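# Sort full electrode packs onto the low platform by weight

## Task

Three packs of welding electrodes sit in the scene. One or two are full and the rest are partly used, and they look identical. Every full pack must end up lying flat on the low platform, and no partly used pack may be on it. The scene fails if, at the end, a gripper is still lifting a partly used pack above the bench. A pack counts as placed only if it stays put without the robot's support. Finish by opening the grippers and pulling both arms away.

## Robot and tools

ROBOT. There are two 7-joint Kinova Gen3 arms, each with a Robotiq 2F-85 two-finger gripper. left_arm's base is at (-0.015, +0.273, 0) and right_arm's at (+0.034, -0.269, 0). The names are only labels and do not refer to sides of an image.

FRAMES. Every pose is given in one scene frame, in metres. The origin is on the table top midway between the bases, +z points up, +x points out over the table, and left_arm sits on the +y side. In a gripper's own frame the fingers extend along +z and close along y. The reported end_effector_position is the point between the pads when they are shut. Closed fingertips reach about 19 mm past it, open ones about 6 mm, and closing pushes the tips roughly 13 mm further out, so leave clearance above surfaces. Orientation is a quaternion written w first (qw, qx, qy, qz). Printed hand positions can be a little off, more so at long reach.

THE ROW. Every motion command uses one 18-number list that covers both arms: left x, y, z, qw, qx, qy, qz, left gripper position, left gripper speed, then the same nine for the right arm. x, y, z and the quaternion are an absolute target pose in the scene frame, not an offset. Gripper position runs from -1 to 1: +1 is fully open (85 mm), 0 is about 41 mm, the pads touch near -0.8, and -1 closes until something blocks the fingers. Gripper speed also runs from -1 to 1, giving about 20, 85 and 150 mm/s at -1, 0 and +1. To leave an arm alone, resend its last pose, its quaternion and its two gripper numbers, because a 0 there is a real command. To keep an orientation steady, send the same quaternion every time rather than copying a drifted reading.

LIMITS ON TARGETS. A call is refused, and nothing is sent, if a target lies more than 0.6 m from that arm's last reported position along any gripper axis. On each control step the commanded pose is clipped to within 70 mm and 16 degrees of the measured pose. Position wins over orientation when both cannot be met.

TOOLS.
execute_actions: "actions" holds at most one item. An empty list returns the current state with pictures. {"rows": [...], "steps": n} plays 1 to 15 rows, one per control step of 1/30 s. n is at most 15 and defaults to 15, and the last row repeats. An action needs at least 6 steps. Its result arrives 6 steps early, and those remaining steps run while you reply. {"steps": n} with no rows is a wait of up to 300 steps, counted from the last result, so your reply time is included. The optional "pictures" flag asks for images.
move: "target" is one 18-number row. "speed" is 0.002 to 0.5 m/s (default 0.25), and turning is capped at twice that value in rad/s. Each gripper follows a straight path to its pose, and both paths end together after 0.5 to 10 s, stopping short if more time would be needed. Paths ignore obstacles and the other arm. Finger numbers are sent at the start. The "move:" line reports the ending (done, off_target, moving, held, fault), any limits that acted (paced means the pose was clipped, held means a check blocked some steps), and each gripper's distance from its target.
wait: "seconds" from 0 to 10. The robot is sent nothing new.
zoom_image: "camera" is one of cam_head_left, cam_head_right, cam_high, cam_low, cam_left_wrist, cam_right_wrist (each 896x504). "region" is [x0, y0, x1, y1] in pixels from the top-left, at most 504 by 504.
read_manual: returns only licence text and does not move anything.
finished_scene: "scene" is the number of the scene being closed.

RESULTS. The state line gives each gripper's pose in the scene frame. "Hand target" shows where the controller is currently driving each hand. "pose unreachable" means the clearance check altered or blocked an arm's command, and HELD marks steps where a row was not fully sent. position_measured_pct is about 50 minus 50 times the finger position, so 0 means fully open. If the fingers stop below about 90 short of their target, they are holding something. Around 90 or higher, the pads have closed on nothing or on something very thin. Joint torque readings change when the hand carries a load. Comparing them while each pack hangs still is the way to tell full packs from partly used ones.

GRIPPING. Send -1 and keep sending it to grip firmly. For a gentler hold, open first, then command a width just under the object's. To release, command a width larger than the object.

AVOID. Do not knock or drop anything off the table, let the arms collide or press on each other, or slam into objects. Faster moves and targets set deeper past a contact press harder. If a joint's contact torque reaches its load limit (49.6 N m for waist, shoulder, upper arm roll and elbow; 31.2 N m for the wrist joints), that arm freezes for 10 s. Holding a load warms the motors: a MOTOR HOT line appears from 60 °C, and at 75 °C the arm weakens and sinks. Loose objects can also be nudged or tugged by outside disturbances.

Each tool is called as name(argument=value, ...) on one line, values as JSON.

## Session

execute_actions(actions=[])

Scene clock: 0.00 s of 6600.00 s.
left_arm: end_effector_position=(+0.0164, +0.4093, +0.3542) position_measured_pct=0.0 end_effector_quat_wxyz=(+0.333, -0.344, +0.872, +0.105) | right_arm: end_effector_position=(+0.2768, -0.6485, +0.2000) position_measured_pct=0.0 end_effector_quat_wxyz=(+0.001, +0.481, +0.877, +0.001)
Joint positions: left_arm=[-1.577 -0.745 -0.649  2.239  0.275  1.367  0.263] | right_arm=[ 0.818  0.432  0.     1.657 -0.003  1.053  1.517]
Joint velocities: left_arm=[-0.001  0.    -0.001 -0.    -0.     0.001 -0.   ] | right_arm=[-0.    -0.    -0.001  0.    -0.     0.001 -0.002]
Joint torques (N m, as the joint torque sensors report them, + toward a larger angle): no reading
Motor temperatures (°C, as the motors report them): left_arm=[31 36 30 30 38 45 44] | right_arm=[37 33 37 33 41 41 46]
Hand target (left_arm): +0.016, +0.409, +0.354; +0.333, -0.344, +0.872, +0.105
Hand target (right_arm): +0.277, -0.649, +0.200; +0.001, +0.481, +0.877, +0.001
camera_calibration (this result's frames):
cam_left_wrist: T_world_to_cam=[[-0.684978, 0.728513, -0.0086422, -0.290336], [0.548047, 0.52304, 0.652743, -0.400982], [0.480052, 0.442378, -0.75753, 0.226729], [0, 0, 0, 1]] pos_world=[-0.0879581, 0.320943, 0.430983]
cam_right_wrist: T_world_to_cam=[[0.824716, 0.565414, -0.012302, 0.135837], [0.56513, -0.824748, -0.0204642, -0.625169], [-0.0217168, 0.00992488, -0.999715, 0.362021], [0, 0, 0, 1]] pos_world=[0.249137, -0.596004, 0.350796]

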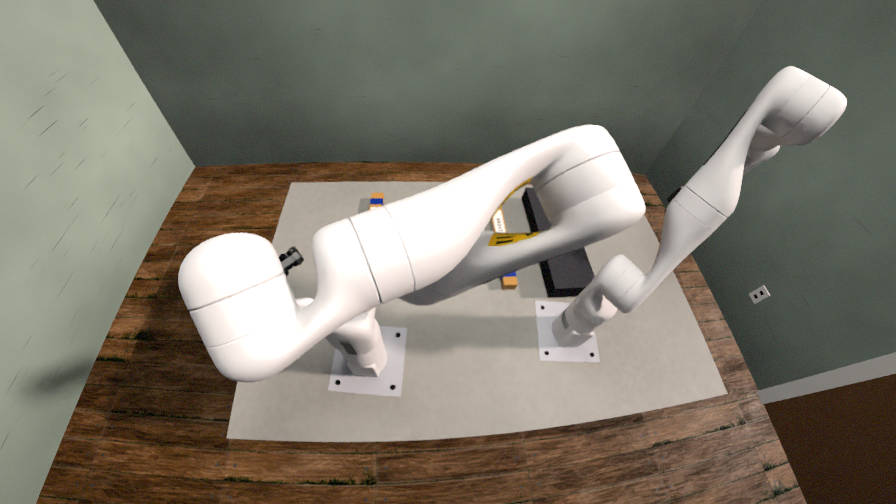

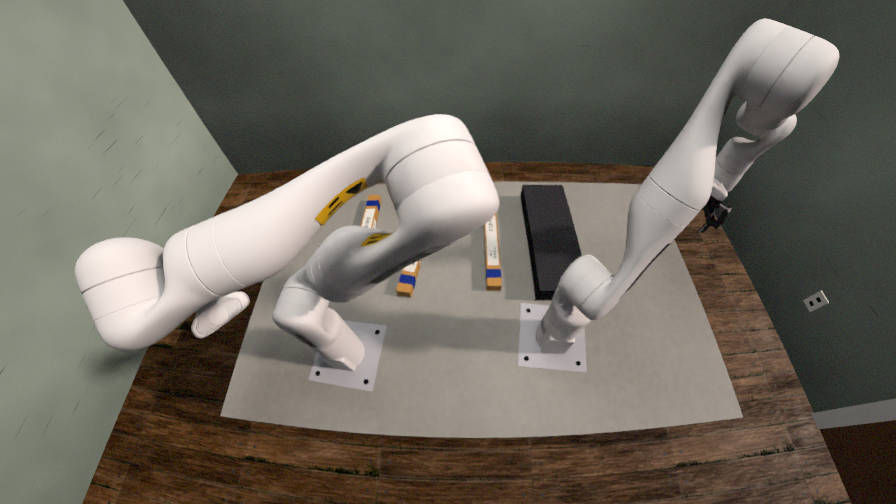

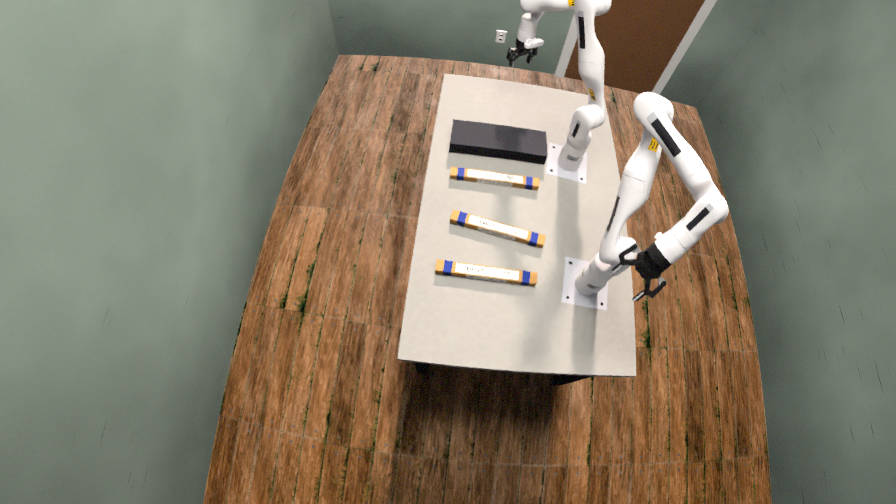

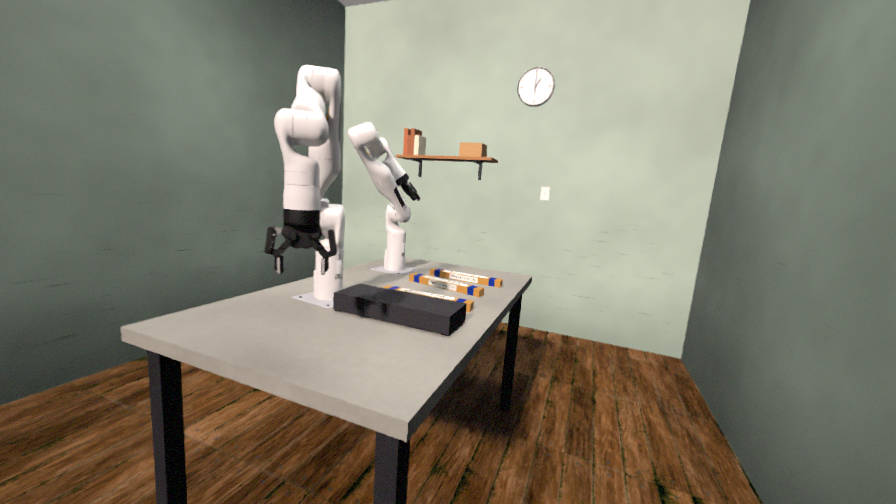

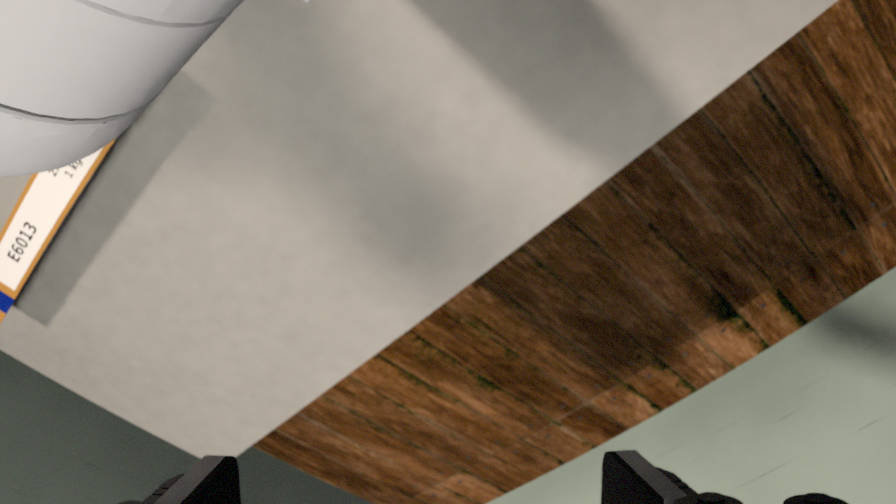

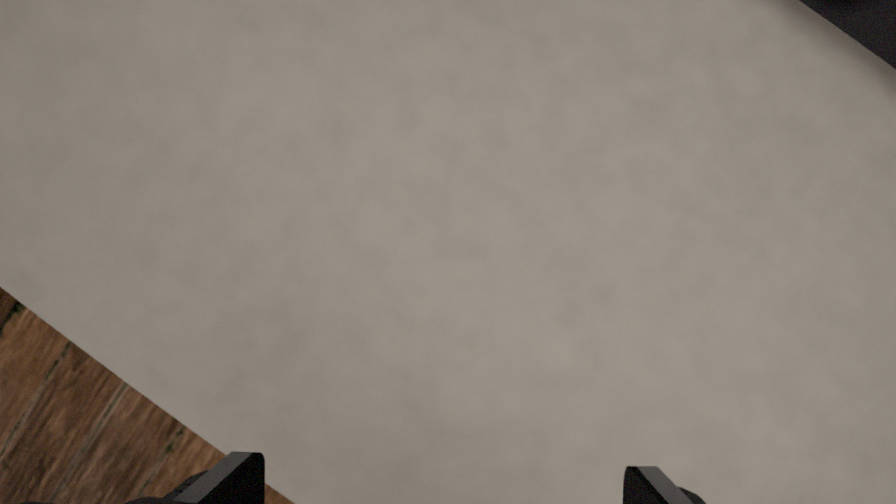

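move(target=[0.365,0.275,0.2,0,0,1,0,1,0,0.35,-0.115,0.2,0,0,1,0,1,0])

Scene clock: 3.47 s of 6600.00 s.
left_arm: end_effector_position=(+0.3628, +0.2738, +0.1983) position_measured_pct=0.0 end_effector_quat_wxyz=(-0.004, -0.002, +1.000, -0.002) | right_arm: end_effector_position=(+0.3494, -0.1146, +0.1998) position_measured_pct=0.0 end_effector_quat_wxyz=(-0.002, +0.000, +1.000, +0.001)
Joint positions: left_arm=[-2.303 -0.698  1.618  1.912  0.731  1.29   0.75 ] | right_arm=[-0.149  0.277 -0.624  1.948  0.19   0.976  0.839]
Joint velocities: left_arm=[-0.008 -0.002  0.001 -0.    -0.    -0.001  0.   ] | right_arm=[-0.001  0.002 -0.    -0.    -0.001  0.001 -0.001]
Joint torques (N m, as the joint torque sensors report them, + toward a larger angle): left_arm=[ 0.27 11.85 -5.49 -6.95 -0.15  0.26  0.06] | right_arm=[  0.12 -11.89  -1.02  -6.78   0.2    0.07   0.46]
Motor temperatures (°C, as the motors report them): left_arm=[31 36 30 30 38 45 44] | right_arm=[37 33 37 33 41 41 46]
Hand target (left_arm): +0.363, +0.274, +0.198; -0.004, -0.002, +1.000, -0.002
Hand target (right_arm): +0.349, -0.115, +0.200; -0.002, +0.000, +1.000, +0.001
Off the commanded pose (left_arm): 0.003 m, 1 deg.
Off the commanded pose (right_arm): 0.001 m, 0 deg.
Kept back: nothing.
move: done
camera_calibration (this result's frames):
cam_left_wrist: T_world_to_cam=[[0.00687622, 0.999259, 0.0378639, -0.290034], [0.999954, -0.00661843, -0.00692965, -0.306307], [-0.00667391, 0.0379099, -0.999259, 0.337609], [0, 0, 0, 1]] pos_world=[0.31054, 0.274994, 0.346218]
cam_right_wrist: T_world_to_cam=[[-0.0334849, 0.999357, -0.0128483, 0.123721], [0.999176, 0.0331785, -0.0233643, -0.278652], [-0.022923, -0.0136201, -0.999644, 0.355848], [0, 0, 0, 1]] pos_world=[0.290722, -0.109549, 0.3508]

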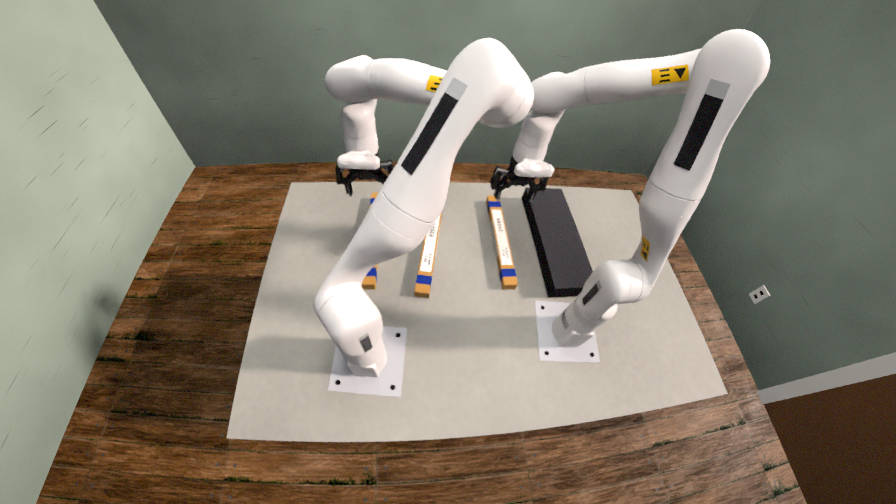

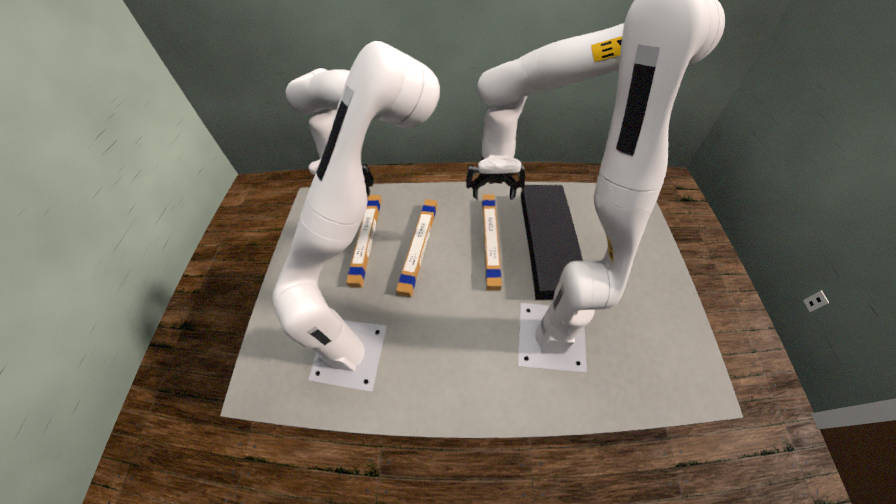

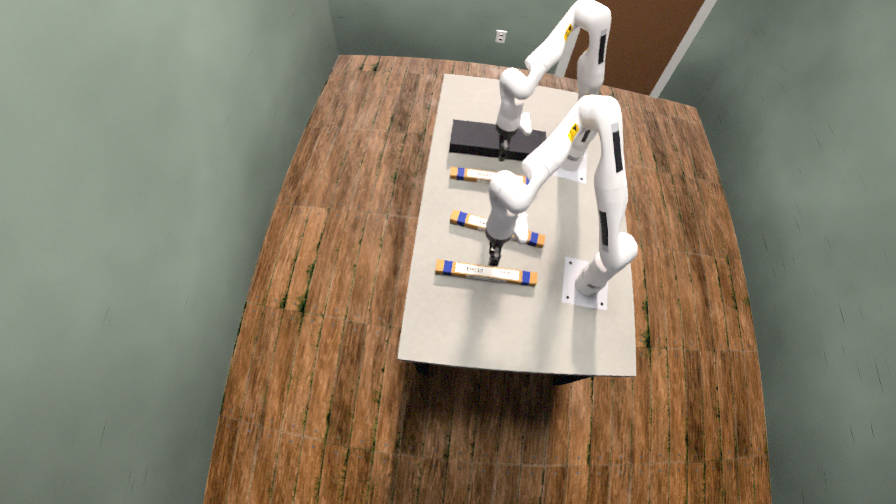

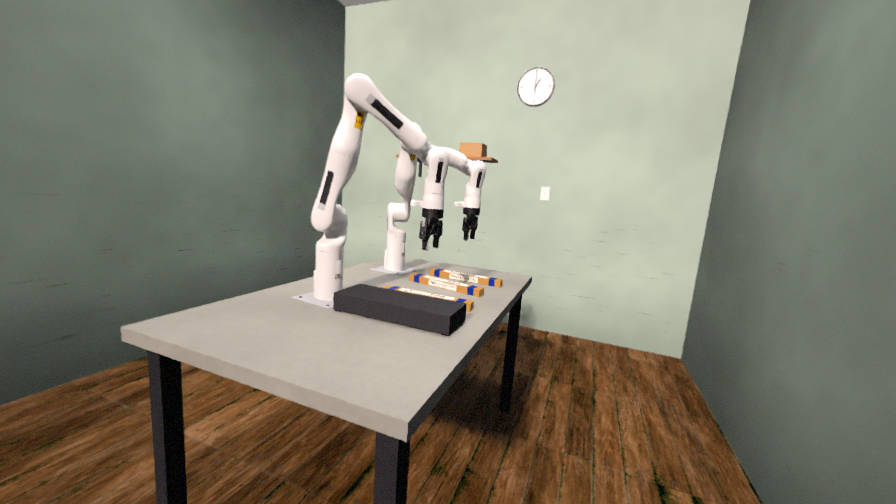

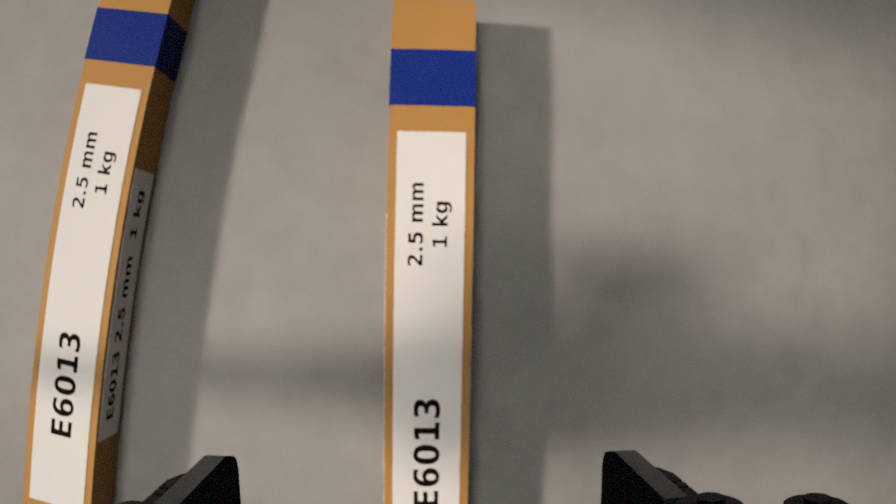

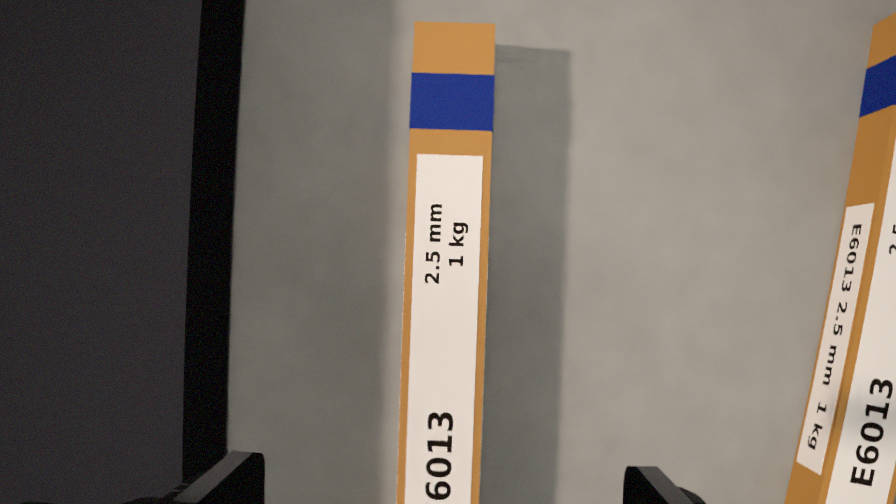

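move(target=[0.365,0.277,0.022,0,0.01,1,0,1,0,0.35,-0.114,0.02,0,0,1,0,1,0], speed=0.15)

move(target=[0.365,0.277,0.022,0,0.01,1,0,-1,0,0.35,-0.114,0.02,0,0,1,0,-1,0])

move(target=[0.365,0.277,0.04,0,0.01,1,0,-1,0,0.35,-0.114,0.038,0,0,1,0,-1,0], speed=0.05)

Scene clock: 5.37 s of 6600.00 s.
left_arm: end_effector_position=(+0.3647, +0.2774, +0.0220) position_measured_pct=0.0 end_effector_quat_wxyz=(+0.000, +0.010, +1.000, +0.000) | right_arm: end_effector_position=(+0.3506, -0.1145, +0.0201) position_measured_pct=0.0 end_effector_quat_wxyz=(+0.001, +0.001, +1.000, -0.001)
Joint positions: left_arm=[-2.515 -0.973  1.976  2.11   1.177  0.965  0.416] | right_arm=[-0.381  0.647 -0.377  2.165  0.572  0.425  0.482]
Joint velocities: left_arm=[-0.003 -0.002 -0.001 -0.    -0.    -0.001  0.   ] | right_arm=[-0.004  0.004 -0.     0.001  0.002 -0.    -0.001]
Joint torques (N m, as the joint torque sensors report them, + toward a larger angle): left_arm=[-0.8  14.98 -5.83 -3.45 -0.02  0.2   0.07] | right_arm=[  0.61 -15.84  -1.28  -2.72   0.14   0.01   0.39]
Motor temperatures (°C, as the motors report them): left_arm=[31 36 30 30 38 45 44] | right_arm=[37 33 37 33 41 41 46]
Hand target (left_arm): +0.365, +0.278, +0.022; +0.000, +0.009, +1.000, +0.000
Hand target (right_arm): +0.350, -0.114, +0.020; +0.000, +0.001, +1.000, -0.001
Off the commanded pose (left_arm): 0.001 m, 0 deg.
Off the commanded pose (right_arm): 0.001 m, 0 deg.
Kept back: nothing.
move: done
camera_calibration (this result's frames):
cam_left_wrist: T_world_to_cam=[[0.0290438, 0.998711, 0.0416173, -0.294969], [0.999576, -0.0291013, 0.000777554, -0.30318], [0.00198767, 0.0415771, -0.999133, 0.157134], [0, 0, 0, 1]] pos_world=[0.311306, 0.279233, 0.169509]
cam_right_wrist: T_world_to_cam=[[-0.0321962, 0.999354, -0.0159605, 0.120944], [0.999304, 0.0318856, -0.0193481, -0.28434], [-0.0188267, -0.0165724, -0.999685, 0.174397], [0, 0, 0, 1]] pos_world=[0.29132, -0.108909, 0.170771]

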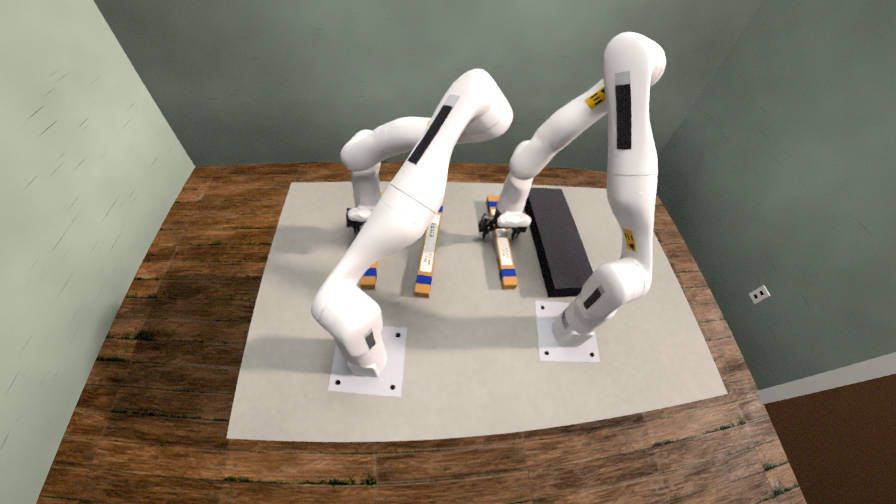

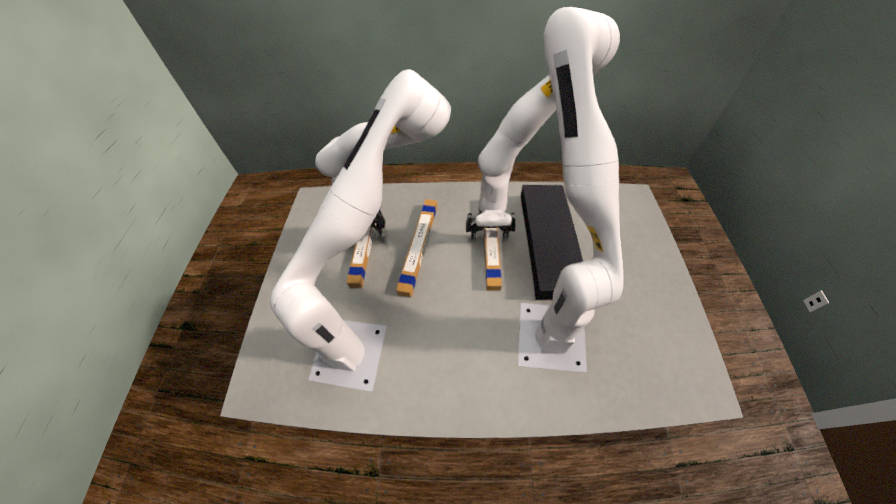

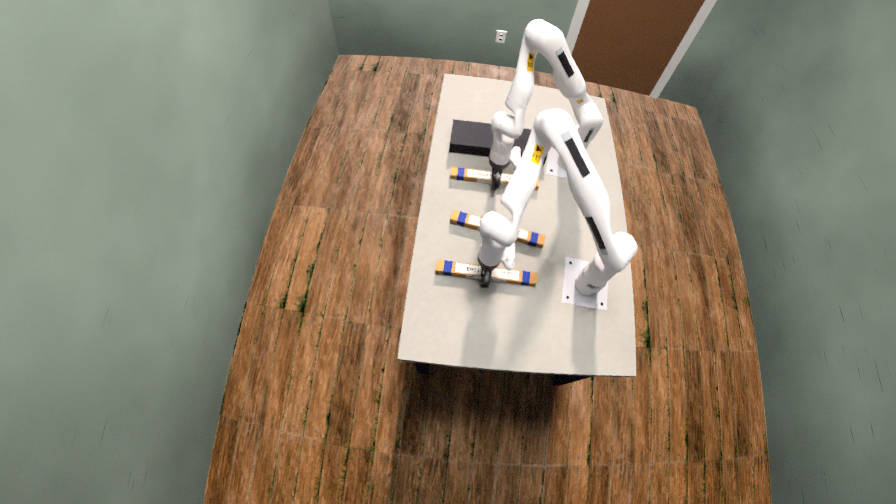

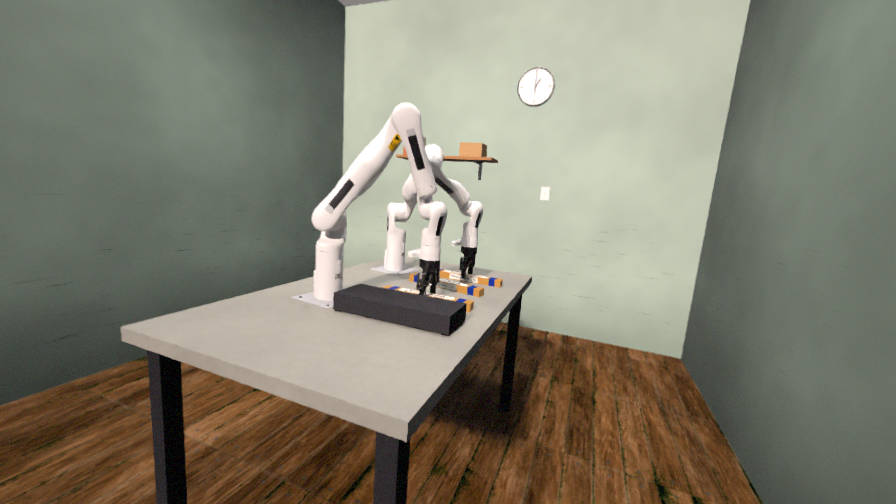

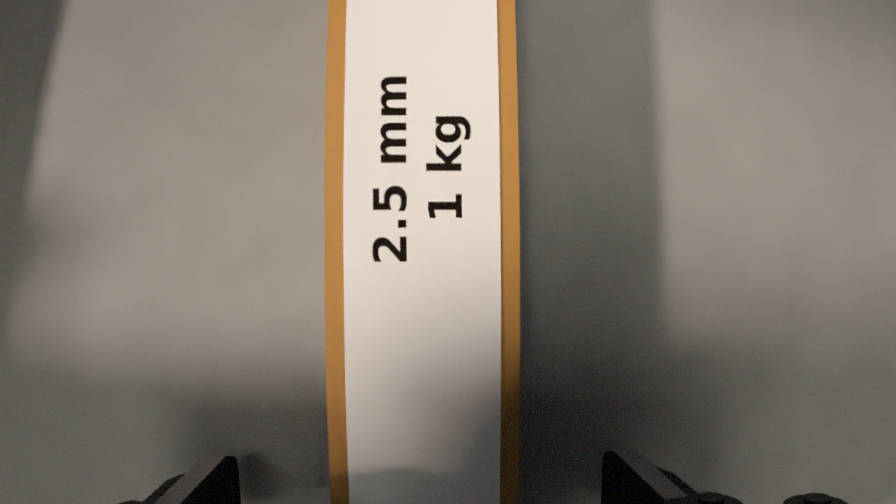

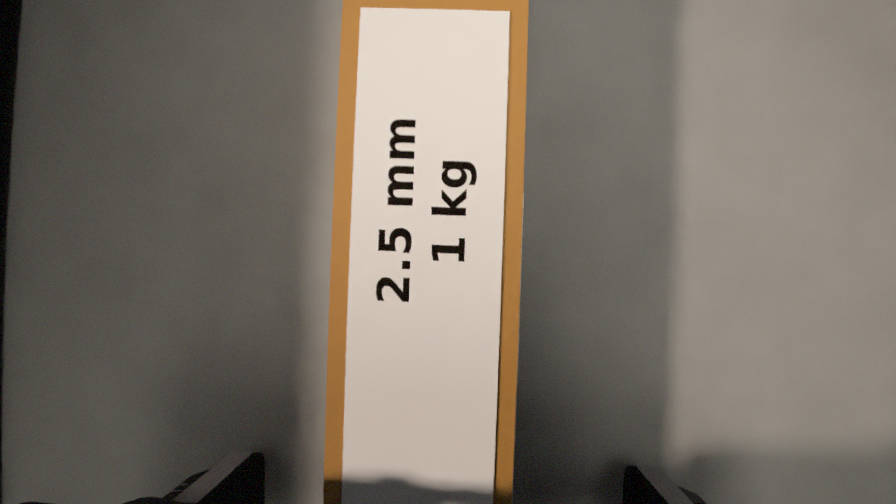

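Scene clock: 6.30 s of 6600.00 s.
left_arm: end_effector_position=(+0.3651, +0.2774, +0.0228) position_measured_pct=54.8 end_effector_quat_wxyz=(+0.001, +0.010, +1.000, +0.000) | right_arm: end_effector_position=(+0.3501, -0.1152, +0.0207) position_measured_pct=54.4 end_effector_quat_wxyz=(+0.000, +0.001, +1.000, -0.001)
Joint positions: left_arm=[-2.515 -0.971  1.975  2.109  1.175  0.966  0.417] | right_arm=[-0.379  0.644 -0.379  2.167  0.572  0.427  0.482]
Joint velocities: left_arm=[-0.     0.001 -0.     0.    -0.001 -0.001 -0.   ] | right_arm=[ 0.     0.    -0.    -0.     0.001 -0.001 -0.001]
Joint torques (N m, as the joint torque sensors report them, + toward a larger angle): left_arm=[-0.39 13.56 -4.28 -3.65  0.45  0.17  0.11] | right_arm=[ -0.41 -13.52  -1.66  -3.49   0.22  -0.94   0.61]
Motor temperatures (°C, as the motors report them): left_arm=[31 36 30 30 38 45 44] | right_arm=[37 33 37 33 41 41 46]
Hand target (left_arm): +0.365, +0.277, +0.022; -0.000, +0.010, +1.000, -0.000
Hand target (right_arm): +0.350, -0.114, +0.020; -0.000, +0.000, +1.000, -0.000
Off the commanded pose (left_arm): 0.001 m, 0 deg.
Off the commanded pose (right_arm): 0.001 m, 0 deg.
Kept back: nothing.
move: done
camera_calibration (this result's frames):
cam_left_wrist: T_world_to_cam=[[0.0295386, 0.998697, 0.0416056, -0.295241], [0.999561, -0.029616, 0.00124685, -0.303479], [0.00247742, 0.0415504, -0.999133, 0.15771], [0, 0, 0, 1]] pos_world=[0.311676, 0.279316, 0.170235]
cam_right_wrist: T_world_to_cam=[[-0.0324554, 0.999333, -0.0167534, 0.121725], [0.999293, 0.0321264, -0.0195443, -0.283759], [-0.018993, -0.0173759, -0.999669, 0.174972], [0, 0, 0, 1]] pos_world=[0.290832, -0.109488, 0.171407]

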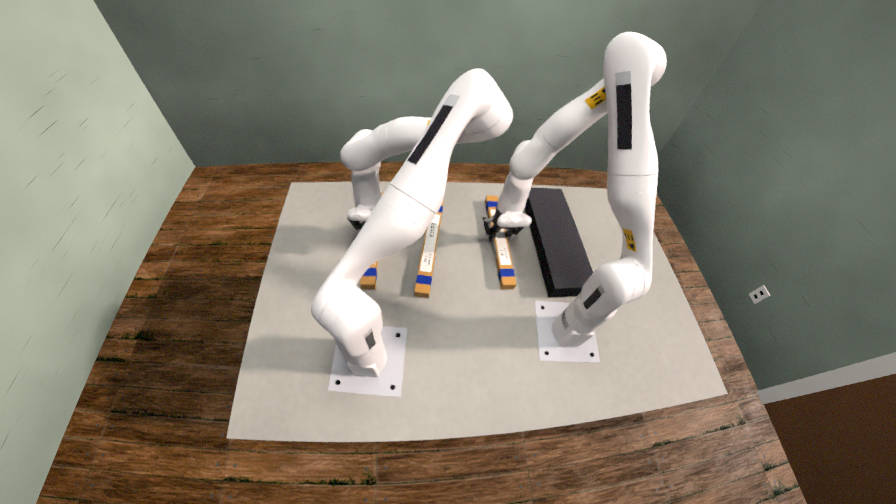

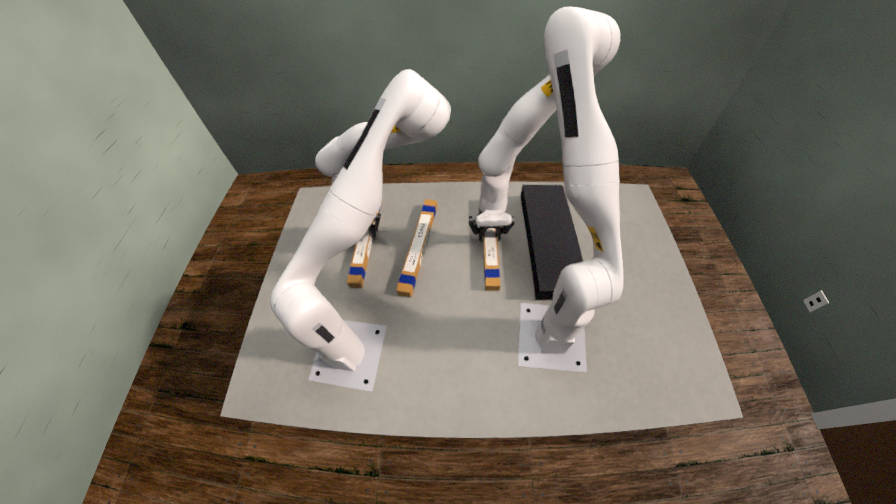

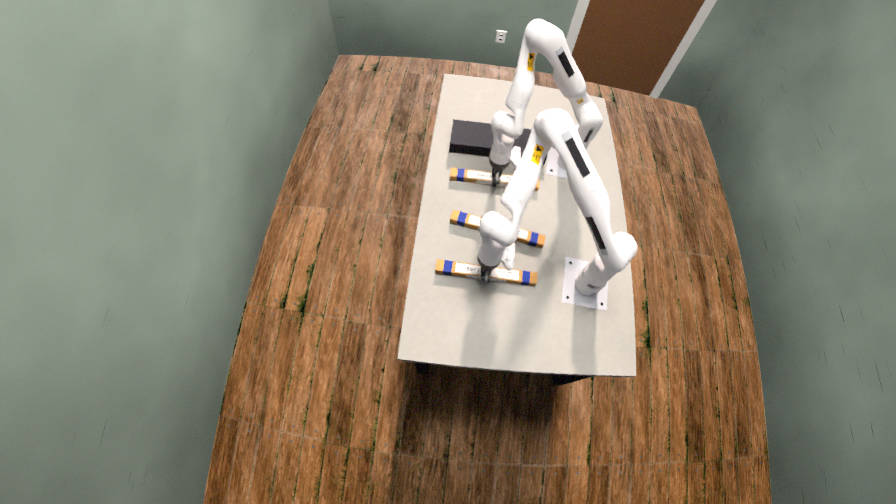

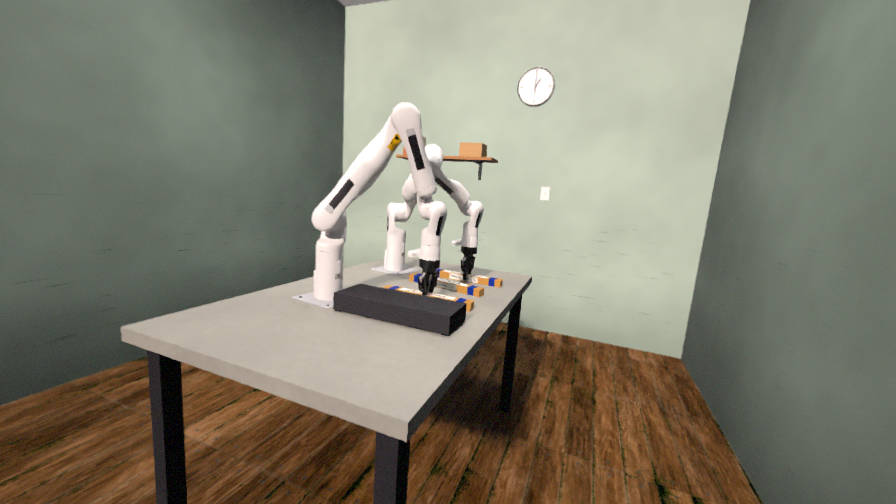

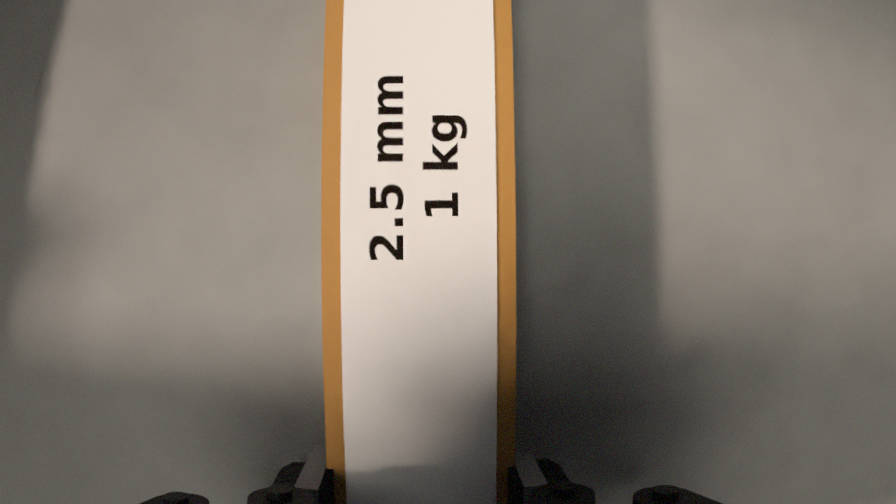

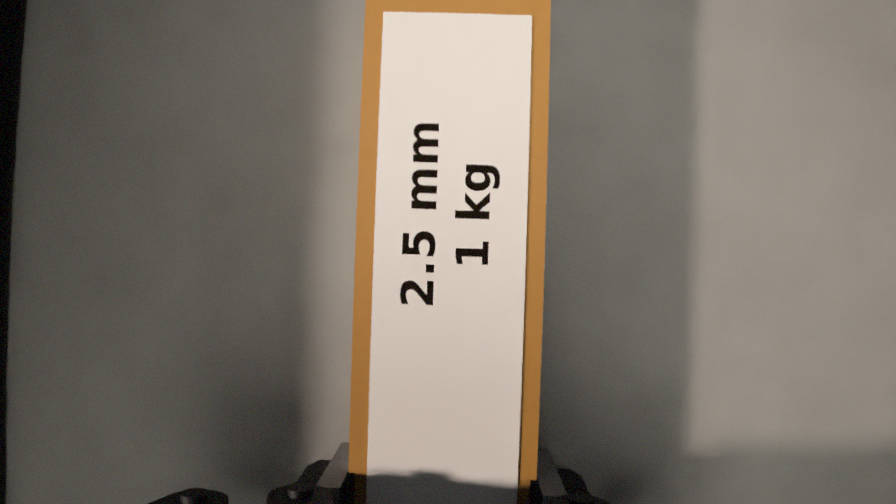

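Scene clock: 7.03 s of 6600.00 s.
left_arm: end_effector_position=(+0.3650, +0.2771, +0.0399) position_measured_pct=54.8 end_effector_quat_wxyz=(-0.000, +0.010, +1.000, +0.000) | right_arm: end_effector_position=(+0.3498, -0.1138, +0.0379) position_measured_pct=54.4 end_effector_quat_wxyz=(-0.000, -0.000, +1.000, +0.000)
Joint positions: left_arm=[-2.495 -0.94   1.938  2.1    1.121  0.991  0.453] | right_arm=[-0.345  0.605 -0.426  2.156  0.531  0.482  0.519]
Joint velocities: left_arm=[ 0.004  0.001  0.    -0.     0.     0.     0.   ] | right_arm=[ 0.005 -0.004  0.003 -0.001 -0.002  0.     0.001]
Joint torques (N m, as the joint torque sensors report them, + toward a larger angle): left_arm=[-0.41 17.33 -7.84 -4.98 -0.32  0.4   0.15] | right_arm=[  0.26 -18.54  -1.63  -4.4    0.01  -0.03   0.43]
Motor temperatures (°C, as the motors report them): left_arm=[31 36 30 30 38 45 44] | right_arm=[37 33 37 33 41 41 46]
Hand target (left_arm): +0.365, +0.277, +0.040; -0.000, +0.010, +1.000, -0.000
Hand target (right_arm): +0.350, -0.114, +0.038; -0.000, -0.000, +1.000, +0.000
Off the commanded pose (left_arm): 0.000 m, 0 deg.
Off the commanded pose (right_arm): 0.000 m, 0 deg.
Kept back: nothing.
move: done
camera_calibration (this result's frames):
cam_left_wrist: T_world_to_cam=[[0.0298383, 0.998687, 0.0416427, -0.295731], [0.999554, -0.0298653, 0.0000252158, -0.303273], [0.00126886, 0.0416234, -0.999133, 0.175284], [0, 0, 0, 1]] pos_world=[0.31174, 0.27899, 0.187454]
cam_right_wrist: T_world_to_cam=[[-0.0343855, 0.999299, -0.0147869, 0.121261], [0.999204, 0.0340753, -0.0207444, -0.282831], [-0.020226, -0.0154884, -0.999675, 0.192809], [0, 0, 0, 1]] pos_world=[0.290675, -0.108552, 0.188673]

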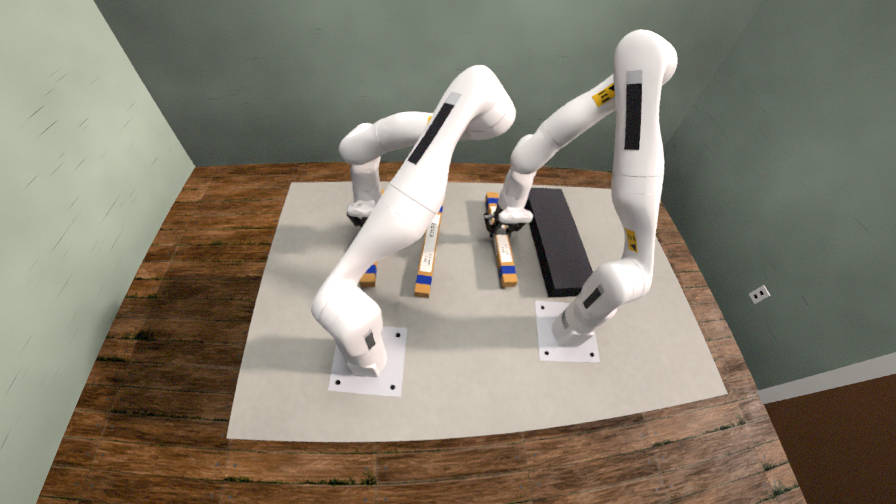

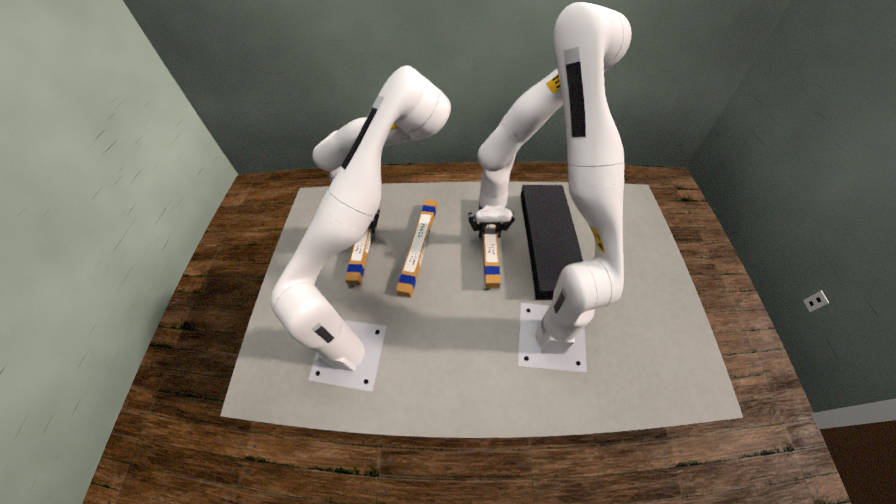

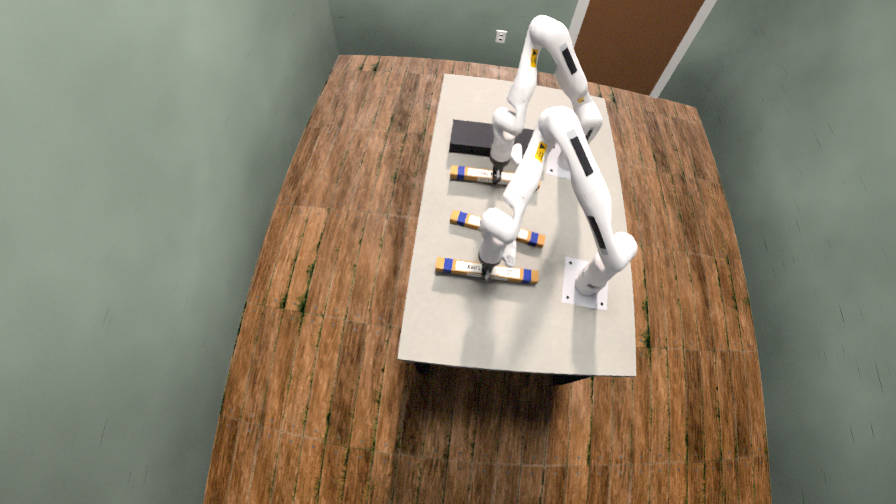

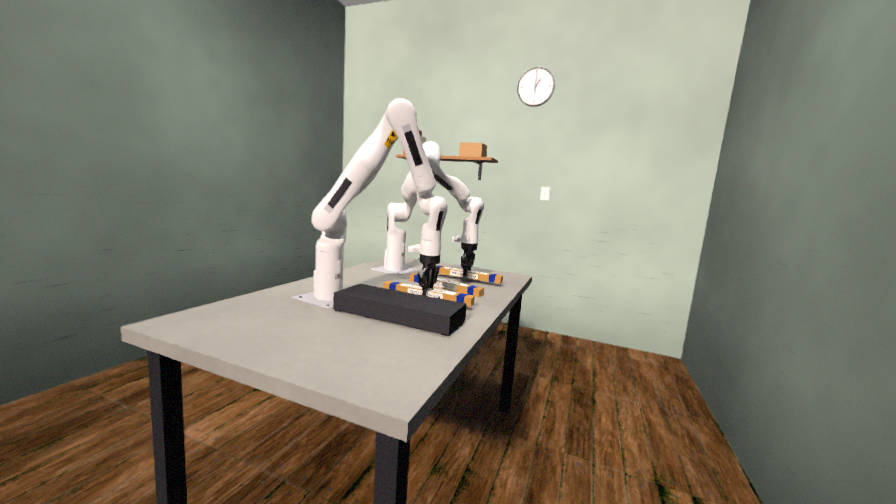

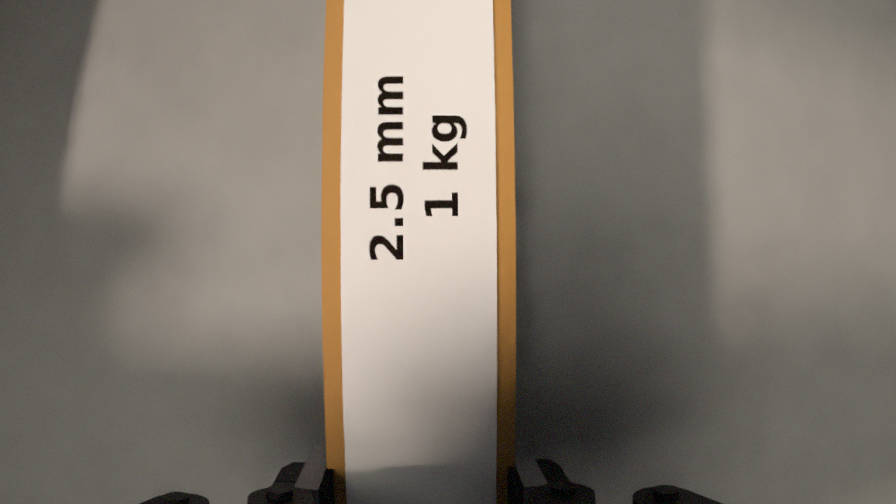

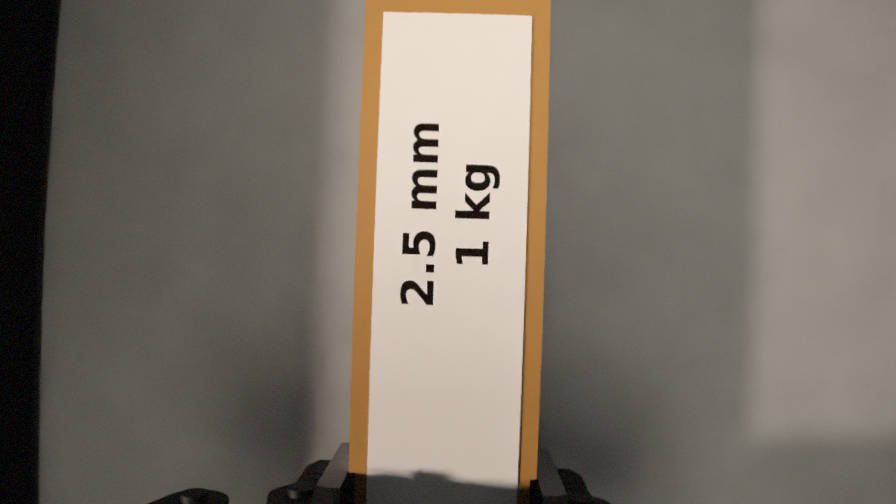

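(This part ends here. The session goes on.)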